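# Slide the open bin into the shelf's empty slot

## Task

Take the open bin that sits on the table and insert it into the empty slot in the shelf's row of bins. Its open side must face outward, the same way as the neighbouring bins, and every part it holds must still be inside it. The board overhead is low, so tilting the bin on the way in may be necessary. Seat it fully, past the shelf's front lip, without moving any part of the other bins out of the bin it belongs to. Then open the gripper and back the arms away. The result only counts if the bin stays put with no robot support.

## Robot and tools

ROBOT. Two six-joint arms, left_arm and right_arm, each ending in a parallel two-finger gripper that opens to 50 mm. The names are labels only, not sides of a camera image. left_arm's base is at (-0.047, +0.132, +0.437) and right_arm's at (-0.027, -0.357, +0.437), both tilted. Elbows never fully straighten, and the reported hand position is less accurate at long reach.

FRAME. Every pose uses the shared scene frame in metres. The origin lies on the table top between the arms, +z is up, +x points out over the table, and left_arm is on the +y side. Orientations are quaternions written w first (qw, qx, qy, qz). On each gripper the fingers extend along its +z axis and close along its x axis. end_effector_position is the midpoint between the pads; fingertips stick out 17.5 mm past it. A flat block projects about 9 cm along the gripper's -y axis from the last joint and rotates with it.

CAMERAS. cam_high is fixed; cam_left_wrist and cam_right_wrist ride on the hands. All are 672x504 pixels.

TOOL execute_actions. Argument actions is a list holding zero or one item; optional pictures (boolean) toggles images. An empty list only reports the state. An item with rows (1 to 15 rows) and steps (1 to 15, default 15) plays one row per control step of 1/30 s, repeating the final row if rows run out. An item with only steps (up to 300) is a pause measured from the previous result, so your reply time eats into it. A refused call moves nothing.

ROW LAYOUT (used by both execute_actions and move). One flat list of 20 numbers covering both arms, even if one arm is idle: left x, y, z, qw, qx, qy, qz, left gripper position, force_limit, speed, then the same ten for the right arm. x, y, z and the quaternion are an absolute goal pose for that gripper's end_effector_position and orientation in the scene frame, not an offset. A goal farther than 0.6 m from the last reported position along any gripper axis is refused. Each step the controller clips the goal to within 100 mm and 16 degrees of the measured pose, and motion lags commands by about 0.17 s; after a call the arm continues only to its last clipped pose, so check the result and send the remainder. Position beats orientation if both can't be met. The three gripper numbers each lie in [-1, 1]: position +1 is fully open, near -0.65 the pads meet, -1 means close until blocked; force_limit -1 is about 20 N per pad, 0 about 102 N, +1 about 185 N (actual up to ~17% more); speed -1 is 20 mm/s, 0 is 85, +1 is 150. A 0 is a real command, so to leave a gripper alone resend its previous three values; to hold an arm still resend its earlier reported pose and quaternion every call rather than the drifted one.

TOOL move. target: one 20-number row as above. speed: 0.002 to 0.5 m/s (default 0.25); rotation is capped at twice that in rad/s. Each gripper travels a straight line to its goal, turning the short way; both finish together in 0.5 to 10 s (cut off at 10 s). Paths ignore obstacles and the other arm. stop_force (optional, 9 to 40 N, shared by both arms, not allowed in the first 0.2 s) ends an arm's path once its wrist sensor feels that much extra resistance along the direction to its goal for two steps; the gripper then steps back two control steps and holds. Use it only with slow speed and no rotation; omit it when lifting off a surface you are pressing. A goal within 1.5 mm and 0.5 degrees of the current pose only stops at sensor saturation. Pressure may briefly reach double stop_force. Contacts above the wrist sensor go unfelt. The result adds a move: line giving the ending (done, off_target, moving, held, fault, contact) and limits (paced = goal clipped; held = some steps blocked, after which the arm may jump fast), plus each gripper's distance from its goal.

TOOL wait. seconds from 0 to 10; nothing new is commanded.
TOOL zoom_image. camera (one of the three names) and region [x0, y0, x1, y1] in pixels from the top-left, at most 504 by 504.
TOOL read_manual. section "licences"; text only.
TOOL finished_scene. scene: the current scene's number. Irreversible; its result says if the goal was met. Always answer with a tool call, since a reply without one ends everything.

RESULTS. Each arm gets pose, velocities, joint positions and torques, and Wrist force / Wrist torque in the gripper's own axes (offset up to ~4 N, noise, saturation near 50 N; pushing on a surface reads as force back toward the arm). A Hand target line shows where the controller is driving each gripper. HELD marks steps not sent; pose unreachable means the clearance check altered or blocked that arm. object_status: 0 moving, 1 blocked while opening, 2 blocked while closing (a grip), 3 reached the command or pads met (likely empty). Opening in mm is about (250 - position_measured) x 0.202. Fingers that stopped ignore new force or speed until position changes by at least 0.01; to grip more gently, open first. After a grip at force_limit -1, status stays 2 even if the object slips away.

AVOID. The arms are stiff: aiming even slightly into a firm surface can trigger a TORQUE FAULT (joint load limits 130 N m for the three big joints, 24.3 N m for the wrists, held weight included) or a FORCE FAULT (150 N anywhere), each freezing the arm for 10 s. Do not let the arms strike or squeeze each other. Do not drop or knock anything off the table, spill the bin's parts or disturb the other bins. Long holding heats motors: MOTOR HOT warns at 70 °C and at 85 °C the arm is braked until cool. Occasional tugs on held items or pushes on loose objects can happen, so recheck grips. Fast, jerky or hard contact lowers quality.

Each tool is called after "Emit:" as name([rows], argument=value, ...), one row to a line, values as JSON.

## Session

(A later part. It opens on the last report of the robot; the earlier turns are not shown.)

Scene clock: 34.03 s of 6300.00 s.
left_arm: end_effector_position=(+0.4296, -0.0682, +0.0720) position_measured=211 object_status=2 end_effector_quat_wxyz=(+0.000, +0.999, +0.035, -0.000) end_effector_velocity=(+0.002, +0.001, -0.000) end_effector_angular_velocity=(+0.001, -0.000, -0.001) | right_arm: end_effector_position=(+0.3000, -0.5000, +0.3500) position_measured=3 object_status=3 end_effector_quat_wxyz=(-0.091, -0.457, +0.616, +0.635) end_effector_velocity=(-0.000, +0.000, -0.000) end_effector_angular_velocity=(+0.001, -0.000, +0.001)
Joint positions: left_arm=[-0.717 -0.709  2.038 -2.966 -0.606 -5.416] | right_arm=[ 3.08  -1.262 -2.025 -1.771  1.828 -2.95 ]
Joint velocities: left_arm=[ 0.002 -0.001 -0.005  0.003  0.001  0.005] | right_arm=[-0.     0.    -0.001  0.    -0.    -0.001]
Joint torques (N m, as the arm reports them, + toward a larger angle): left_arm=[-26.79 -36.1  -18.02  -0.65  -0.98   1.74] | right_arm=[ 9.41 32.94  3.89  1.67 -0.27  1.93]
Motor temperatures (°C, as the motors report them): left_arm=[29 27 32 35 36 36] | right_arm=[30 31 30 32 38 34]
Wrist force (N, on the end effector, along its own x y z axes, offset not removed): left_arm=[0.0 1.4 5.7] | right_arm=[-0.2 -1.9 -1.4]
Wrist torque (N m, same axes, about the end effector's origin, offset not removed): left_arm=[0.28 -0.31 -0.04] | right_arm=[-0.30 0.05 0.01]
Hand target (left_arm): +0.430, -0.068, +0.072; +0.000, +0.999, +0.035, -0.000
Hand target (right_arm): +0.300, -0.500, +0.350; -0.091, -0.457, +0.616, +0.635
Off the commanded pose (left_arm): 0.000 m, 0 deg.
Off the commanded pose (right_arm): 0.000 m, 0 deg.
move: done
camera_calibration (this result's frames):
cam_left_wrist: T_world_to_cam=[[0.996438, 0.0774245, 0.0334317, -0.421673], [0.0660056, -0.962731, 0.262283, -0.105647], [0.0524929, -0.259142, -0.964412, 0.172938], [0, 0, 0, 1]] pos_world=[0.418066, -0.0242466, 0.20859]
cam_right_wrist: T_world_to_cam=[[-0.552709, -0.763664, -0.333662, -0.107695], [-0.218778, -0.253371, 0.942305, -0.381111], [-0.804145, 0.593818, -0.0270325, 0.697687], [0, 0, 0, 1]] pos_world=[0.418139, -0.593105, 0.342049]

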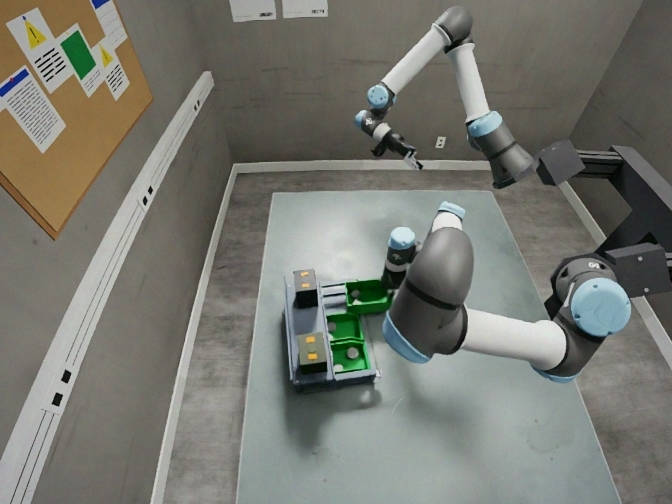

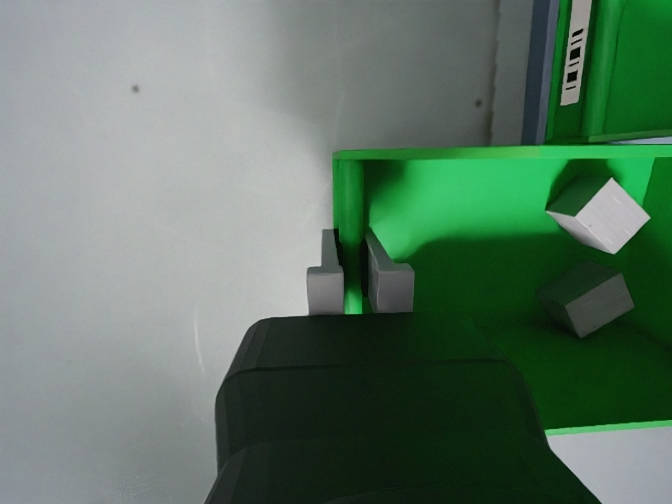

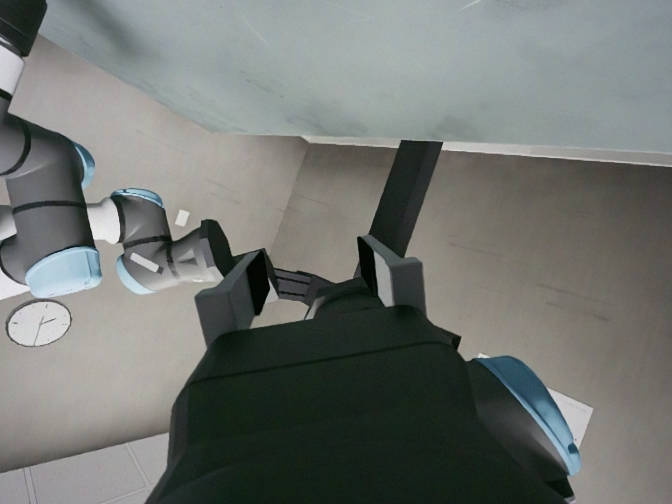

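Emit:
move(target=[0.475,-0.068,0.09,0.005,0.992,0.045,-0.122,-1,0.5,0,0.30,-0.5,0.35,-0.091,-0.457,0.616,0.635,1,0,0], speed=0.015)

Emit:
move(target=[0.53,-0.063,0.076,0.005,0.992,0.045,-0.122,-1,0.5,0,0.30,-0.5,0.35,-0.091,-0.457,0.616,0.635,1,0,0], speed=0.01, stop_force=9)

Scene clock: 46.13 s of 6300.00 s.
left_arm: end_effector_position=(+0.4747, -0.0680, +0.0899) position_measured=211 object_status=2 end_effector_quat_wxyz=(+0.005, +0.992, +0.045, -0.121) end_effector_velocity=(+0.002, -0.000, +0.001) end_effector_angular_velocity=(-0.000, +0.008, +0.001) | right_arm: end_effector_position=(+0.3000, -0.5000, +0.3500) position_measured=3 object_status=3 end_effector_quat_wxyz=(-0.091, -0.457, +0.616, +0.635) end_effector_velocity=(-0.001, +0.000, -0.000) end_effector_angular_velocity=(-0.000, +0.001, +0.000)
Joint positions: left_arm=[-0.664 -0.823  1.805 -2.412 -0.777 -5.562] | right_arm=[ 3.08  -1.262 -2.025 -1.771  1.828 -2.95 ]
Joint velocities: left_arm=[ 0.002 -0.001 -0.01   0.018 -0.005 -0.004] | right_arm=[-0.    -0.    -0.001  0.     0.     0.001]
Joint torques (N m, as the arm reports them, + toward a larger angle): left_arm=[-27.34 -38.36 -21.71  -0.34  -1.49  -1.63] | right_arm=[ 9.1  29.72  4.65  1.63 -0.24  1.82]
Motor temperatures (°C, as the motors report them): left_arm=[29 27 32 35 36 36] | right_arm=[30 31 30 32 38 34]
Wrist force (N, on the end effector, along its own x y z axes, offset not removed): left_arm=[1.0 1.7 5.4] | right_arm=[-0.9 -2.6 -0.9]
Wrist torque (N m, same axes, about the end effector's origin, offset not removed): left_arm=[0.39 -0.40 -0.10] | right_arm=[-0.40 0.12 0.09]
Hand target (left_arm): +0.475, -0.068, +0.090; +0.005, +0.991, +0.045, -0.122
Hand target (right_arm): +0.300, -0.500, +0.350; -0.091, -0.457, +0.616, +0.635
Off the commanded pose (left_arm): 0.000 m, 0 deg.
Off the commanded pose (right_arm): 0.000 m, 0 deg.
After step 90, 0.70 s passed at rest.
move: done
camera_calibration (this result's frames):
cam_left_wrist: T_world_to_cam=[[0.973262, 0.0961294, -0.208613, -0.433153], [0.148828, -0.955698, 0.253954, -0.15126], [-0.174959, -0.278211, -0.944451, 0.292812], [0, 0, 0, 1]] pos_world=[0.495313, -0.0214568, 0.224598]
cam_right_wrist: T_world_to_cam=[[-0.552709, -0.763664, -0.333662, -0.107695], [-0.218779, -0.253371, 0.942305, -0.38111], [-0.804145, 0.593818, -0.0270328, 0.697687], [0, 0, 0, 1]] pos_world=[0.418139, -0.593105, 0.342049]

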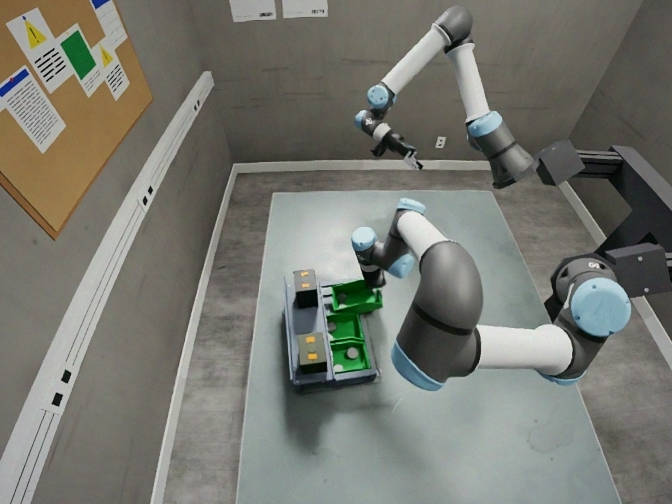

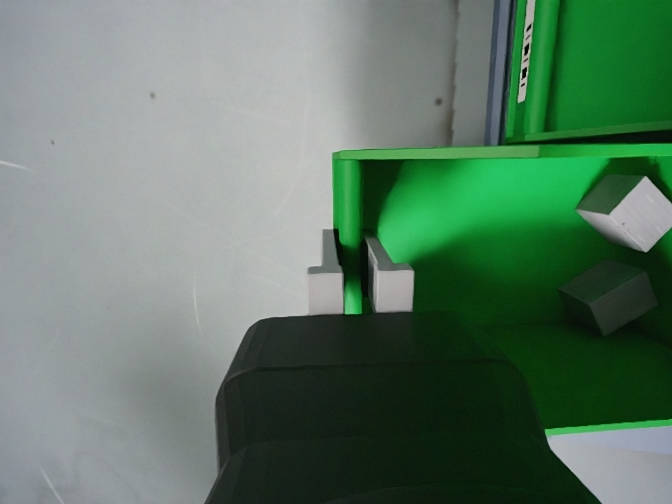

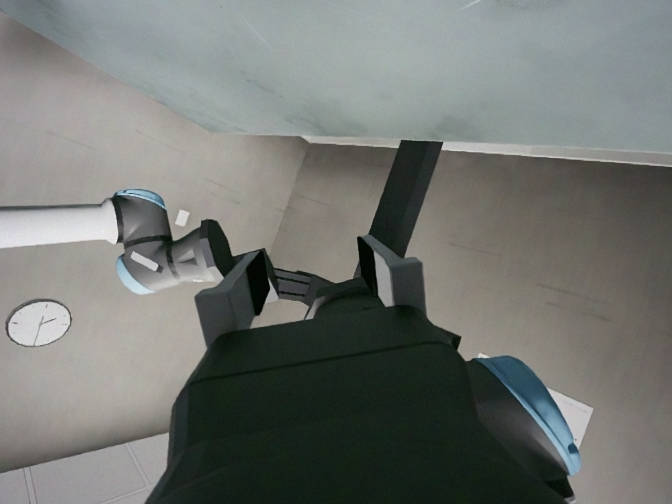

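Scene clock: 52.07 s of 6300.00 s.
left_arm: end_effector_position=(+0.5296, -0.0631, +0.0760) position_measured=211 object_status=2 end_effector_quat_wxyz=(+0.005, +0.992, +0.045, -0.122) end_effector_velocity=(+0.003, +0.000, -0.001) end_effector_angular_velocity=(+0.001, -0.001, +0.000) | right_arm: end_effector_position=(+0.3000, -0.5000, +0.3500) position_measured=3 object_status=3 end_effector_quat_wxyz=(-0.091, -0.457, +0.616, +0.635) end_effector_velocity=(+0.000, -0.000, -0.000) end_effector_angular_velocity=(+0.000, -0.002, -0.001)
Joint positions: left_arm=[-0.617 -0.792  1.651 -2.334 -0.772 -5.497] | right_arm=[ 3.08  -1.262 -2.025 -1.771  1.828 -2.95 ]
Joint velocities: left_arm=[ 0.002  0.002 -0.009  0.004  0.001  0.002] | right_arm=[-0.    -0.     0.001  0.001  0.    -0.001]
Joint torques (N m, as the arm reports them, + toward a larger angle): left_arm=[-30.34 -23.75 -22.03  -0.34   0.91   1.53] | right_arm=[ 8.6  28.71  4.87  1.58 -0.15  1.67]
Motor temperatures (°C, as the motors report them): left_arm=[29 27 32 35 36 36] | right_arm=[30 31 30 32 38 34]
Wrist force (N, on the end effector, along its own x y z axes, offset not removed): left_arm=[-1.5 0.7 4.3] | right_arm=[-0.1 -2.6 -1.8]
Wrist torque (N m, same axes, about the end effector's origin, offset not removed): left_arm=[0.18 0.18 -0.03] | right_arm=[-0.41 0.07 0.04]
Hand target (left_arm): +0.530, -0.063, +0.076; +0.005, +0.992, +0.045, -0.122
Hand target (right_arm): +0.300, -0.500, +0.350; -0.091, -0.457, +0.616, +0.635
Off the commanded pose (left_arm): 0.000 m, 0 deg.
Off the commanded pose (right_arm): 0.000 m, 0 deg.
move: done
camera_calibration (this result's frames):
cam_left_wrist: T_world_to_cam=[[0.973044, 0.0961434, -0.209622, -0.489793], [0.149098, -0.955707, 0.25376, -0.151385], [-0.17594, -0.278174, -0.94428, 0.291169], [0, 0, 0, 1]] pos_world=[0.550389, -0.0165939, 0.210689]
cam_right_wrist: T_world_to_cam=[[-0.552709, -0.763664, -0.333662, -0.107695], [-0.218778, -0.253371, 0.942305, -0.381111], [-0.804145, 0.593818, -0.0270325, 0.697687], [0, 0, 0, 1]] pos_world=[0.418139, -0.593105, 0.342049]

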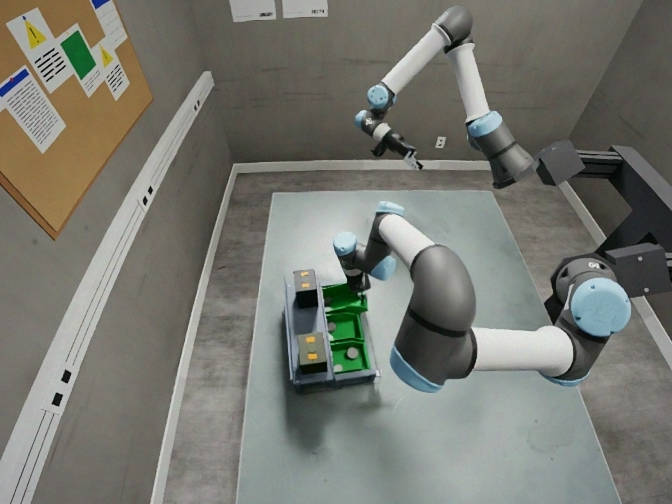

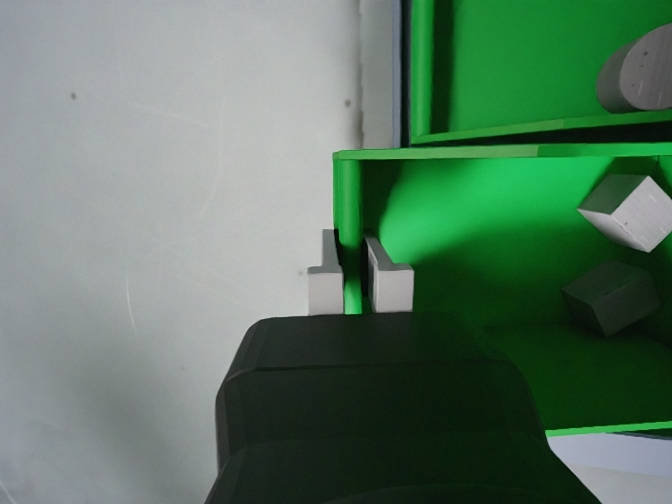

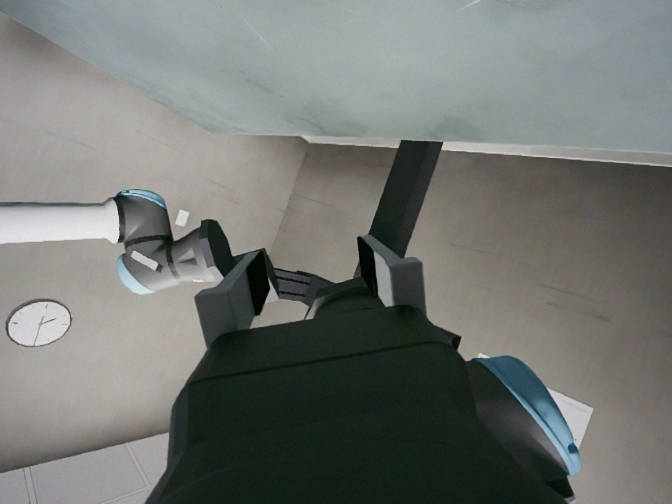

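Emit:
move(target=[0.572,-0.059,0.060,0.002,0.998,0.045,-0.04,-1,0.5,0,0.30,-0.5,0.35,-0.091,-0.457,0.616,0.635,1,0,0], speed=0.008, stop_force=9)

Scene clock: 64.23 s of 6300.00 s.
left_arm: end_effector_position=(+0.5707, -0.0592, +0.0604) position_measured=211 object_status=2 end_effector_quat_wxyz=(+0.002, +0.998, +0.045, -0.043) end_effector_velocity=(+0.002, +0.000, -0.000) end_effector_angular_velocity=(+0.000, -0.005, +0.001) | right_arm: end_effector_position=(+0.3000, -0.5000, +0.3500) position_measured=3 object_status=3 end_effector_quat_wxyz=(-0.091, -0.457, +0.616, +0.635) end_effector_velocity=(-0.000, -0.000, +0.000) end_effector_angular_velocity=(+0.001, -0.001, +0.000)
Joint positions: left_arm=[-0.607 -0.745  1.646 -2.574 -0.669 -5.342] | right_arm=[ 3.08  -1.262 -2.025 -1.771  1.828 -2.95 ]
Joint velocities: left_arm=[ 0.     0.002 -0.001 -0.008  0.003  0.006] | right_arm=[-0.     0.    -0.    -0.    -0.    -0.001]
Joint torques (N m, as the arm reports them, + toward a larger angle): left_arm=[-30.97 -24.27 -22.58  -3.42   1.51   1.99] | right_arm=[ 8.3  26.48  5.33  1.69 -0.22  1.67]
Motor temperatures (°C, as the motors report them): left_arm=[29 27 32 35 36 36] | right_arm=[30 31 30 32 38 34]
Wrist force (N, on the end effector, along its own x y z axes, offset not removed): left_arm=[-1.2 -0.2 7.2] | right_arm=[0.8 -1.5 -1.2]
Wrist torque (N m, same axes, about the end effector's origin, offset not removed): left_arm=[0.08 -0.11 -0.10] | right_arm=[-0.22 -0.13 0.01]
Hand target (left_arm): +0.571, -0.059, +0.060; +0.002, +0.998, +0.045, -0.042
Hand target (right_arm): +0.300, -0.500, +0.350; -0.091, -0.457, +0.616, +0.635
Off the commanded pose (left_arm): 0.001 m, 0 deg.
Off the commanded pose (right_arm): 0.000 m, 0 deg.
move: done
camera_calibration (this result's frames):
cam_left_wrist: T_world_to_cam=[[0.993898, 0.0973654, -0.0518354, -0.554759], [0.107605, -0.959167, 0.261573, -0.126838], [-0.0242506, -0.265555, -0.963791, 0.200077], [0, 0, 0, 1]] pos_world=[0.569874, -0.0145125, 0.197254]
cam_right_wrist: T_world_to_cam=[[-0.552709, -0.763664, -0.333662, -0.107695], [-0.218778, -0.253371, 0.942305, -0.381111], [-0.804145, 0.593818, -0.0270326, 0.697687], [0, 0, 0, 1]] pos_world=[0.418139, -0.593105, 0.342049]

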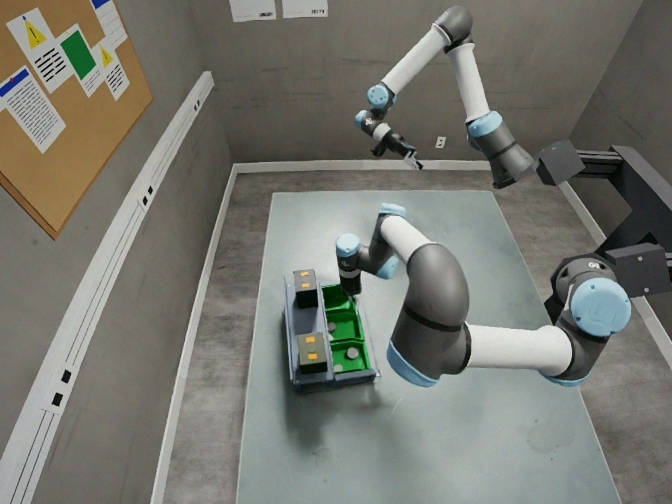

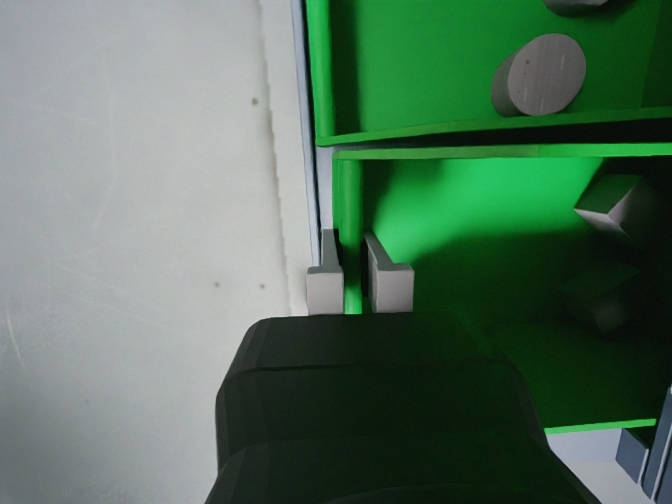

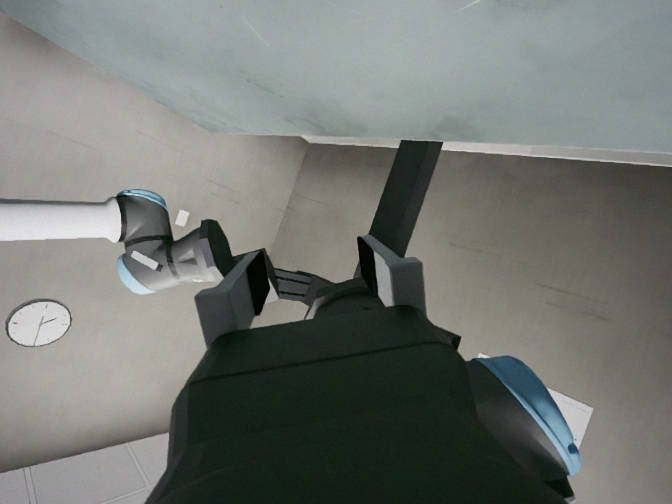

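Past the lip. Release gently and lift.

Emit:
move(target=[0.571,-0.059,0.057,0.002,0.998,0.045,-0.042,-0.35,0,-0.5,0.30,-0.5,0.35,-0.091,-0.457,0.616,0.635,1,0,0], speed=0.005)

Emit:
move(target=[0.571,-0.059,0.11,0.002,0.998,0.045,-0.042,-0.35,0,-0.5,0.30,-0.5,0.35,-0.091,-0.457,0.616,0.635,1,0,0], speed=0.015, stop_force=9)

Emit:
move(target=[0.46,-0.07,0.2,0.002,0.998,0.045,-0.042,-0.35,0,-0.5,0.30,-0.5,0.35,-0.091,-0.457,0.616,0.635,1,0,0])

Scene clock: 68.53 s of 6300.00 s.
left_arm: end_effector_position=(+0.5710, -0.0590, +0.0572) position_measured=204 object_status=3 end_effector_quat_wxyz=(+0.002, +0.998, +0.045, -0.042) end_effector_velocity=(-0.000, +0.000, -0.002) end_effector_angular_velocity=(+0.001, -0.000, -0.001) | right_arm: end_effector_position=(+0.3000, -0.5000, +0.3500) position_measured=3 object_status=3 end_effector_quat_wxyz=(-0.091, -0.457, +0.616, +0.635) end_effector_velocity=(-0.000, -0.000, +0.000) end_effector_angular_velocity=(+0.000, +0.000, +0.000)
Joint positions: left_arm=[-0.603 -0.74   1.643 -2.583 -0.668 -5.334] | right_arm=[ 3.08  -1.262 -2.025 -1.771  1.828 -2.95 ]
Joint velocities: left_arm=[ 0.002  0.002 -0.    -0.003  0.001  0.003] | right_arm=[ 0.    -0.     0.    -0.001 -0.    -0.   ]
Joint torques (N m, as the arm reports them, + toward a larger angle): left_arm=[-29.69 -23.08 -21.82  -2.95  -0.08   2.01] | right_arm=[ 8.12 25.01  5.36  1.71 -0.1   1.57]
Motor temperatures (°C, as the motors report them): left_arm=[29 27 32 35 36 36] | right_arm=[30 31 30 32 38 34]
Wrist force (N, on the end effector, along its own x y z axes, offset not removed): left_arm=[-2.4 2.0 3.7] | right_arm=[-0.5 -0.9 -0.5]
Wrist torque (N m, same axes, about the end effector's origin, offset not removed): left_arm=[0.39 0.49 -0.02] | right_arm=[-0.10 0.10 0.03]
Hand target (left_arm): +0.571, -0.059, +0.057; +0.002, +0.998, +0.045, -0.042
Hand target (right_arm): +0.300, -0.500, +0.350; -0.091, -0.457, +0.616, +0.635
Off the commanded pose (left_arm): 0.000 m, 0 deg.
Off the commanded pose (right_arm): 0.000 m, 0 deg.
After step 90, 0.40 s passed at rest.
move: done
camera_calibration (this result's frames):
cam_left_wrist: T_world_to_cam=[[0.993957, 0.0974042, -0.0506148, -0.555345], [0.107316, -0.95922, 0.261497, -0.125633], [-0.0230798, -0.265349, -0.963876, 0.196366], [0, 0, 0, 1]] pos_world=[0.570004, -0.0143111, 0.194016]
cam_right_wrist: T_world_to_cam=[[-0.552709, -0.763664, -0.333662, -0.107695], [-0.218778, -0.253371, 0.942305, -0.381111], [-0.804145, 0.593818, -0.0270326, 0.697687], [0, 0, 0, 1]] pos_world=[0.418139, -0.593105, 0.342049]

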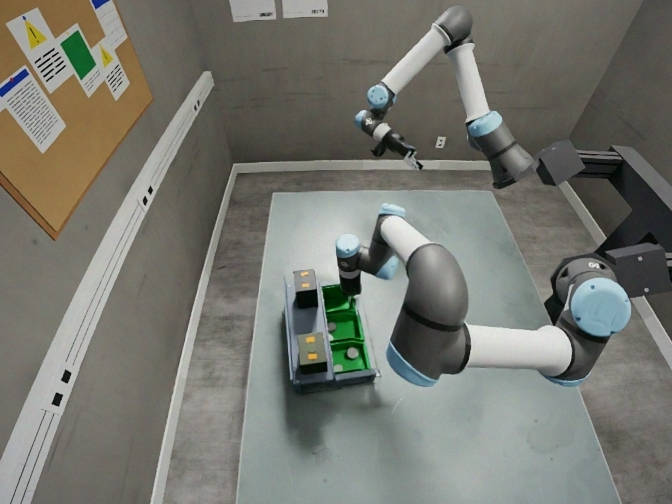

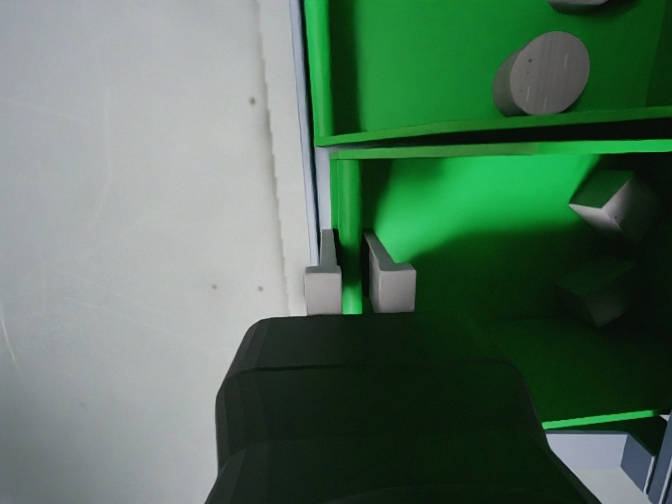

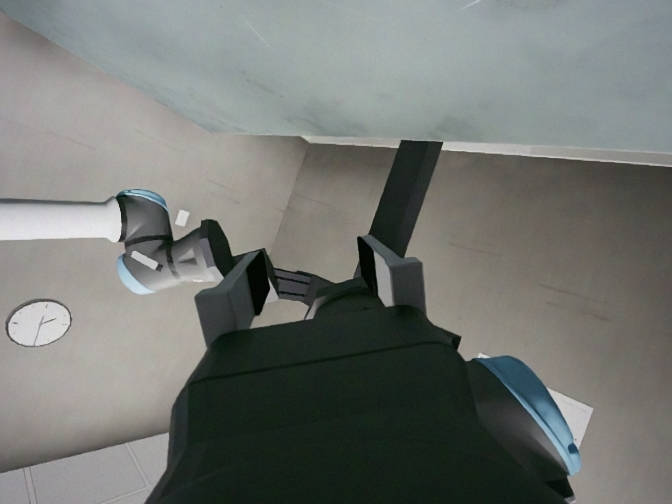

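Scene clock: 69.97 s of 6300.00 s.
left_arm: end_effector_position=(+0.5709, -0.0590, +0.0728) position_measured=204 object_status=3 end_effector_quat_wxyz=(+0.002, +0.998, +0.045, -0.042) end_effector_velocity=(+0.001, +0.000, -0.005) end_effector_angular_velocity=(+0.000, -0.001, -0.001) | right_arm: end_effector_position=(+0.3000, -0.5000, +0.3500) position_measured=3 object_status=3 end_effector_quat_wxyz=(-0.091, -0.457, +0.616, +0.635) end_effector_velocity=(+0.000, -0.000, -0.000) end_effector_angular_velocity=(+0.000, -0.001, -0.000)
Joint positions: left_arm=[-0.622 -0.767  1.66  -2.548 -0.666 -5.365] | right_arm=[ 3.08  -1.262 -2.025 -1.771  1.828 -2.95 ]
Joint velocities: left_arm=[ 0.006  0.009 -0.007 -0.011  0.     0.012] | right_arm=[ 0.    -0.     0.001  0.    -0.    -0.   ]
Joint torques (N m, as the arm reports them, + toward a larger angle): left_arm=[-35.46 -29.4  -26.77  -4.5    2.02   1.9 ] | right_arm=[ 7.9  25.05  5.53  1.73 -0.04  1.63]
Motor temperatures (°C, as the motors report them): left_arm=[29 27 32 35 36 36] | right_arm=[30 31 30 32 38 34]
Wrist force (N, on the end effector, along its own x y z axes, offset not removed): left_arm=[-2.9 1.3 14.7] | right_arm=[-1.5 -1.7 0.2]
Wrist torque (N m, same axes, about the end effector's origin, offset not removed): left_arm=[0.04 -1.01 -0.12] | right_arm=[-0.23 0.28 0.02]
Hand target (left_arm): +0.571, -0.059, +0.072; +0.002, +0.998, +0.045, -0.042
Hand target (right_arm): +0.300, -0.500, +0.350; -0.091, -0.457, +0.616, +0.635
Off the commanded pose (left_arm): 0.037 m, 0 deg.
Off the commanded pose (right_arm): 0.000 m, 0 deg.
move: contact (left_arm)
camera_calibration (this result's frames):
cam_left_wrist: T_world_to_cam=[[0.993963, 0.0973705, -0.0505583, -0.55446], [0.107267, -0.95924, 0.261442, -0.129668], [-0.0230407, -0.265287, -0.963894, 0.211375], [0, 0, 0, 1]] pos_world=[0.569892, -0.0143195, 0.209612]
cam_right_wrist: T_world_to_cam=[[-0.552709, -0.763664, -0.333662, -0.107695], [-0.218779, -0.253371, 0.942305, -0.38111], [-0.804145, 0.593818, -0.0270327, 0.697687], [0, 0, 0, 1]] pos_world=[0.418139, -0.593105, 0.342049]

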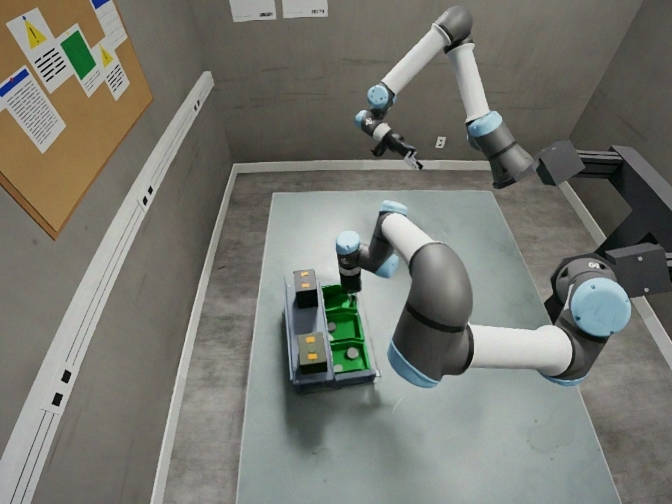

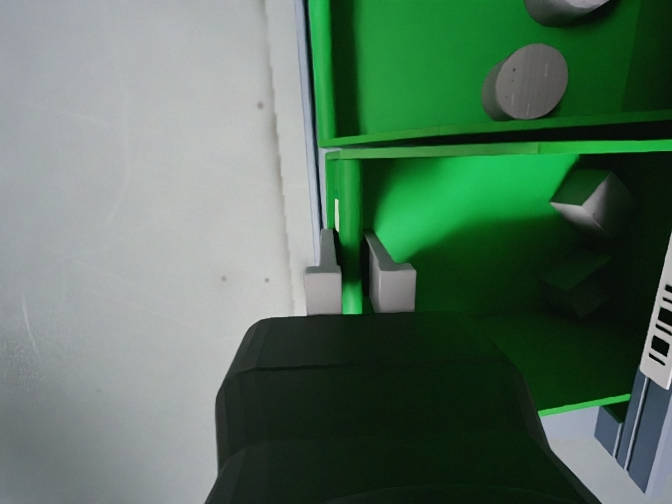

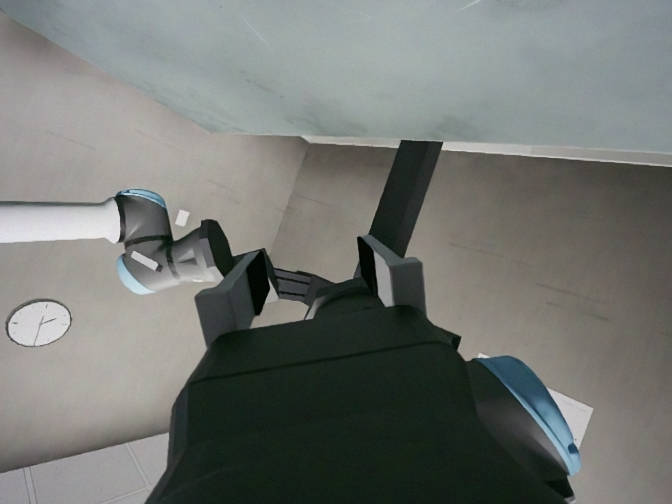

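Scene clock: 71.40 s of 6300.00 s.
left_arm: end_effector_position=(+0.4604, -0.0697, +0.1997) position_measured=204 object_status=3 end_effector_quat_wxyz=(+0.002, +0.998, +0.045, -0.042) end_effector_velocity=(+0.000, -0.000, +0.003) end_effector_angular_velocity=(-0.000, -0.002, +0.005) | right_arm: end_effector_position=(+0.3000, -0.5000, +0.3500) position_measured=3 object_status=3 end_effector_quat_wxyz=(-0.091, -0.457, +0.616, +0.635) end_effector_velocity=(-0.000, +0.000, +0.000) end_effector_angular_velocity=(+0.000, +0.000, -0.000)
Joint positions: left_arm=[-0.874 -0.999  2.001 -2.342 -0.685 -5.768] | right_arm=[ 3.08  -1.262 -2.025 -1.771  1.828 -2.95 ]
Joint velocities: left_arm=[-0.005 -0.006  0.001  0.009  0.001 -0.011] | right_arm=[-0.  0. -0.  0.  0. -0.]
Joint torques (N m, as the arm reports them, + toward a larger angle): left_arm=[-45.23 -29.47   1.69  -0.07  -1.41  -1.49] | right_arm=[ 7.93 24.77  5.32  1.64 -0.11  1.54]
Motor temperatures (°C, as the motors report them): left_arm=[29 27 32 35 36 36] | right_arm=[30 31 30 32 38 34]
Wrist force (N, on the end effector, along its own x y z axes, offset not removed): left_arm=[0.2 0.5 5.7] | right_arm=[-1.3 -1.7 -1.0]
Wrist torque (N m, same axes, about the end effector's origin, offset not removed): left_arm=[0.11 -0.13 -0.12] | right_arm=[-0.33 0.25 0.02]
Hand target (left_arm): +0.460, -0.070, +0.200; +0.002, +0.998, +0.045, -0.042
Hand target (right_arm): +0.300, -0.500, +0.350; -0.091, -0.457, +0.616, +0.635
Off the commanded pose (left_arm): 0.001 m, 0 deg.
Off the commanded pose (right_arm): 0.000 m, 0 deg.
move: done
camera_calibration (this result's frames):
cam_left_wrist: T_world_to_cam=[[0.993997, 0.0973385, -0.0499582, -0.437291], [0.107069, -0.95936, 0.261085, -0.161138], [-0.0225143, -0.264867, -0.964022, 0.32815], [0, 0, 0, 1]] pos_world=[0.459307, -0.0251079, 0.336568]
cam_right_wrist: T_world_to_cam=[[-0.552709, -0.763664, -0.333662, -0.107695], [-0.218778, -0.253371, 0.942305, -0.381111], [-0.804145, 0.593818, -0.0270325, 0.697687], [0, 0, 0, 1]] pos_world=[0.418139, -0.593105, 0.342049]

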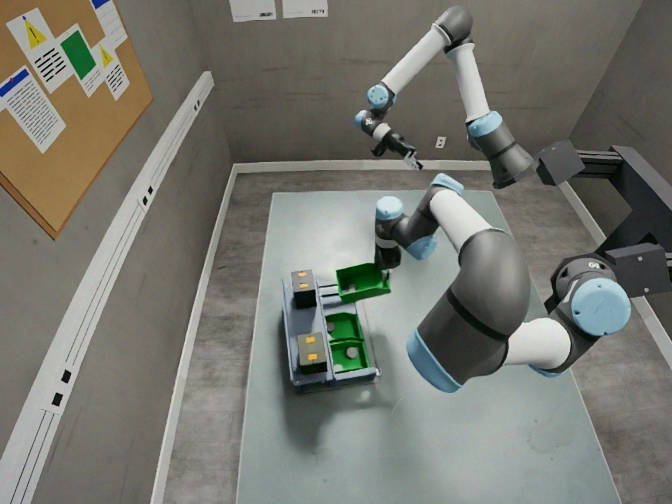

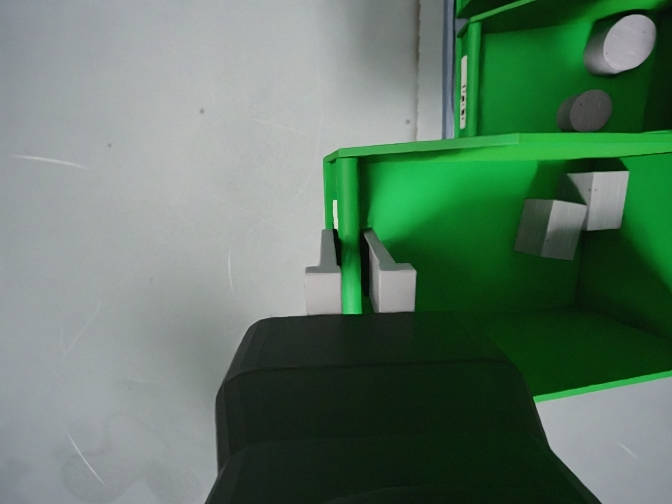

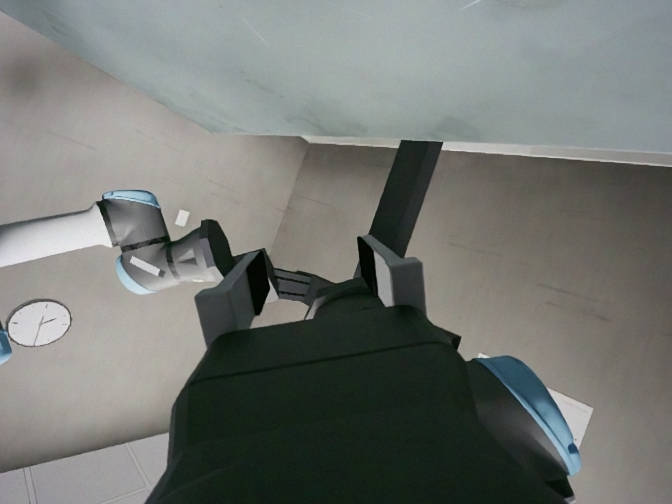

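Emit:
move(target=[0.46,-0.07,0.2,0.002,0.998,0.045,-0.042,-1,0.5,-0.7,0.30,-0.5,0.35,-0.091,-0.457,0.616,0.635,1,0,0])

Emit:
move(target=[0.37,-0.068,0.10,0,1,0.04,0,-1,0.5,-0.7,0.30,-0.5,0.35,-0.091,-0.457,0.616,0.635,1,0,0], speed=0.04)

Scene clock: 74.93 s of 6300.00 s.
left_arm: end_effector_position=(+0.4600, -0.0700, +0.2000) position_measured=211 object_status=2 end_effector_quat_wxyz=(+0.002, +0.998, +0.045, -0.042) end_effector_velocity=(-0.000, -0.000, -0.000) end_effector_angular_velocity=(-0.000, +0.001, -0.002) | right_arm: end_effector_position=(+0.3000, -0.5000, +0.3500) position_measured=3 object_status=3 end_effector_quat_wxyz=(-0.091, -0.457, +0.616, +0.635) end_effector_velocity=(-0.000, +0.000, +0.000) end_effector_angular_velocity=(+0.000, +0.000, +0.000)
Joint positions: left_arm=[-0.875 -0.999  2.002 -2.341 -0.685 -5.769] | right_arm=[ 3.08  -1.262 -2.025 -1.771  1.828 -2.95 ]
Joint velocities: left_arm=[ 0.     0.     0.    -0.    -0.     0.001] | right_arm=[-0.  0. -0. -0.  0.  0.]
Joint torques (N m, as the arm reports them, + toward a larger angle): left_arm=[-46.33 -13.78   0.29  -3.13  -1.26   1.94] | right_arm=[ 8.55 23.69  5.85  1.69  0.01  1.51]
Motor temperatures (°C, as the motors report them): left_arm=[29 27 32 35 36 36] | right_arm=[30 31 30 32 38 34]
Wrist force (N, on the end effector, along its own x y z axes, offset not removed): left_arm=[-0.6 0.1 5.9] | right_arm=[-1.6 -3.0 -0.8]
Wrist torque (N m, same axes, about the end effector's origin, offset not removed): left_arm=[0.06 -0.13 -0.13] | right_arm=[-0.46 0.28 0.12]
Hand target (left_arm): +0.460, -0.070, +0.200; +0.002, +0.998, +0.045, -0.042
Hand target (right_arm): +0.300, -0.500, +0.350; -0.091, -0.457, +0.616, +0.635
Off the commanded pose (left_arm): 0.000 m, 0 deg.
Off the commanded pose (right_arm): 0.000 m, 0 deg.
move: done
camera_calibration (this result's frames):
cam_left_wrist: T_world_to_cam=[[0.993952, 0.0974975, -0.0505323, -0.436757], [0.107384, -0.959219, 0.261471, -0.161618], [-0.0229789, -0.265316, -0.963888, 0.32853], [0, 0, 0, 1]] pos_world=[0.45902, -0.0252799, 0.336854]
cam_right_wrist: T_world_to_cam=[[-0.552709, -0.763664, -0.333662, -0.107695], [-0.218778, -0.253371, 0.942305, -0.381111], [-0.804145, 0.593818, -0.0270325, 0.697687], [0, 0, 0, 1]] pos_world=[0.418139, -0.593105, 0.342049]

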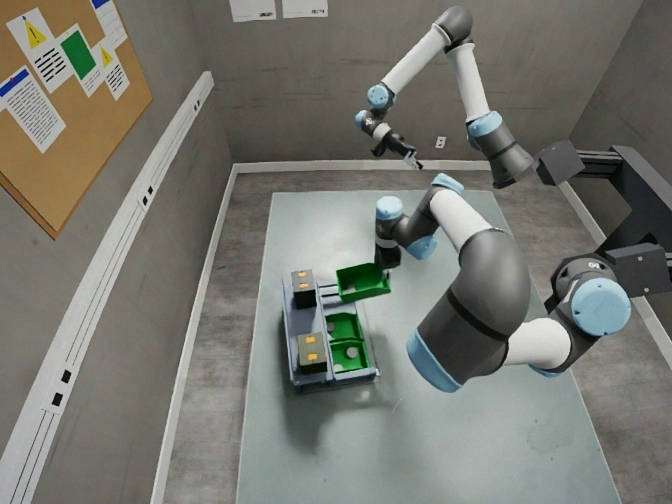

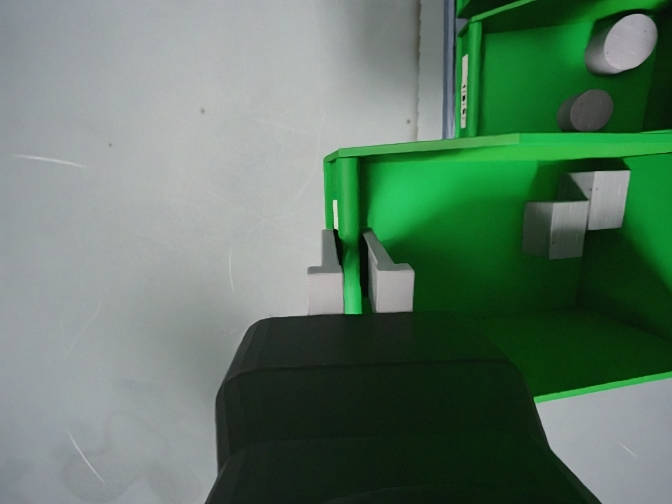

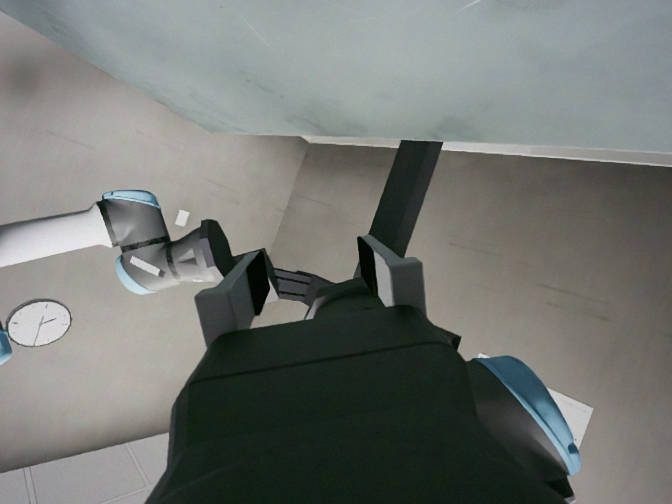

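Scene clock: 78.70 s of 6300.00 s.
left_arm: end_effector_position=(+0.3702, -0.0679, +0.1005) position_measured=211 object_status=2 end_effector_quat_wxyz=(-0.000, +0.999, +0.040, -0.000) end_effector_velocity=(-0.002, +0.000, -0.002) end_effector_angular_velocity=(-0.001, -0.003, -0.001) | right_arm: end_effector_position=(+0.3000, -0.5000, +0.3500) position_measured=3 object_status=3 end_effector_quat_wxyz=(-0.091, -0.457, +0.616, +0.635) end_effector_velocity=(-0.000, +0.000, +0.000) end_effector_angular_velocity=(-0.000, +0.002, +0.000)
Joint positions: left_arm=[-0.81  -0.731  2.193 -2.963 -0.606 -5.59 ] | right_arm=[ 3.08  -1.262 -2.025 -1.771  1.828 -2.95 ]
Joint velocities: left_arm=[ 0.002  0.009  0.004 -0.02   0.002  0.008] | right_arm=[-0.    -0.    -0.001 -0.001 -0.     0.001]
Joint torques (N m, as the arm reports them, + toward a larger angle): left_arm=[-24.34 -13.71   7.83  -2.98   1.69   1.94] | right_arm=[ 7.95 22.39  6.08  1.66 -0.08  1.5 ]
Motor temperatures (°C, as the motors report them): left_arm=[29 27 32 35 36 36] | right_arm=[30 31 30 32 38 34]
Wrist force (N, on the end effector, along its own x y z axes, offset not removed): left_arm=[-0.8 1.4 5.7] | right_arm=[-1.4 -1.4 -1.7]
Wrist torque (N m, same axes, about the end effector's origin, offset not removed): left_arm=[0.23 -0.10 -0.04] | right_arm=[-0.23 0.31 0.08]
Hand target (left_arm): +0.370, -0.068, +0.100; +0.000, +0.999, +0.040, -0.000
Hand target (right_arm): +0.300, -0.500, +0.350; -0.091, -0.457, +0.616, +0.635
Off the commanded pose (left_arm): 0.001 m, 0 deg.
Off the commanded pose (right_arm): 0.000 m, 0 deg.
move: done
camera_calibration (this result's frames):
cam_left_wrist: T_world_to_cam=[[0.995628, 0.0873796, 0.0330201, -0.362446], [0.075744, -0.962076, 0.262053, -0.112517], [0.054666, -0.258407, -0.964488, 0.202833], [0, 0, 0, 1]] pos_world=[0.358295, -0.0241662, 0.237084]
cam_right_wrist: T_world_to_cam=[[-0.552709, -0.763664, -0.333662, -0.107695], [-0.218779, -0.253371, 0.942305, -0.38111], [-0.804145, 0.593819, -0.0270327, 0.697687], [0, 0, 0, 1]] pos_world=[0.418139, -0.593105, 0.342049]

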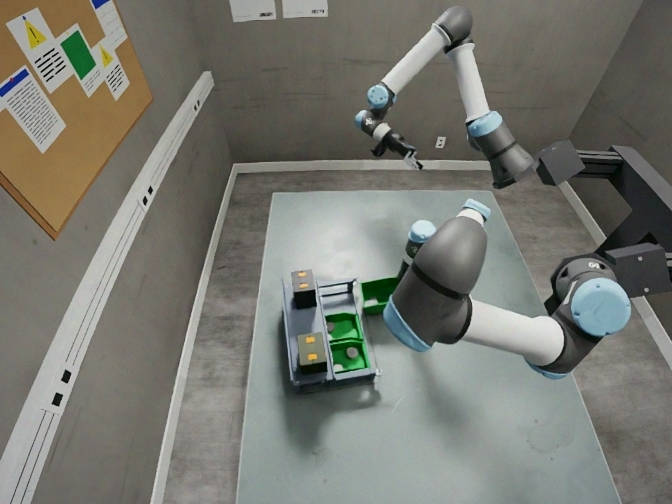

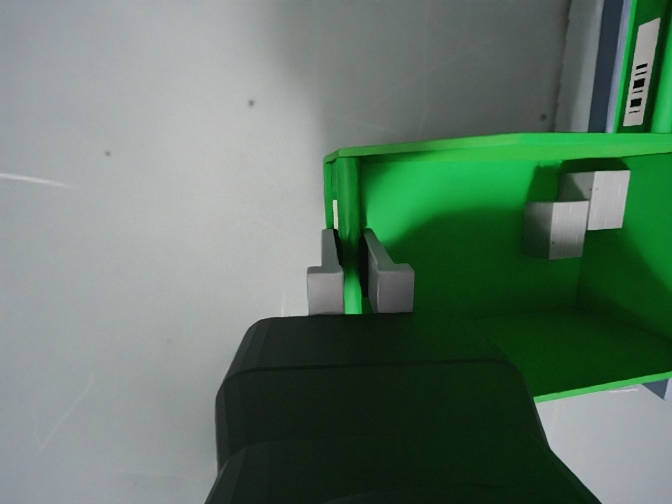

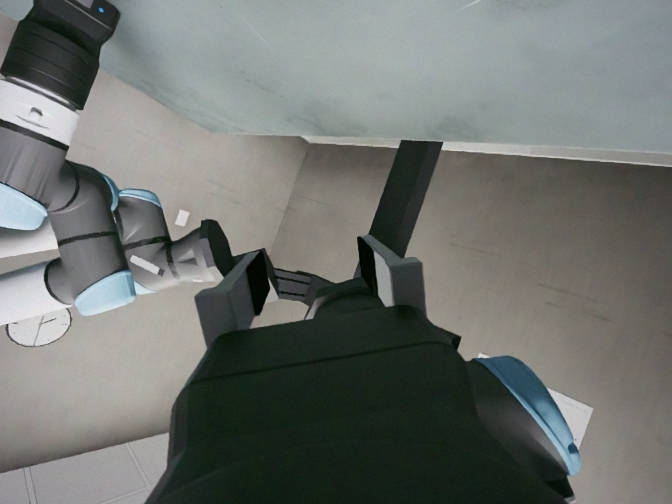

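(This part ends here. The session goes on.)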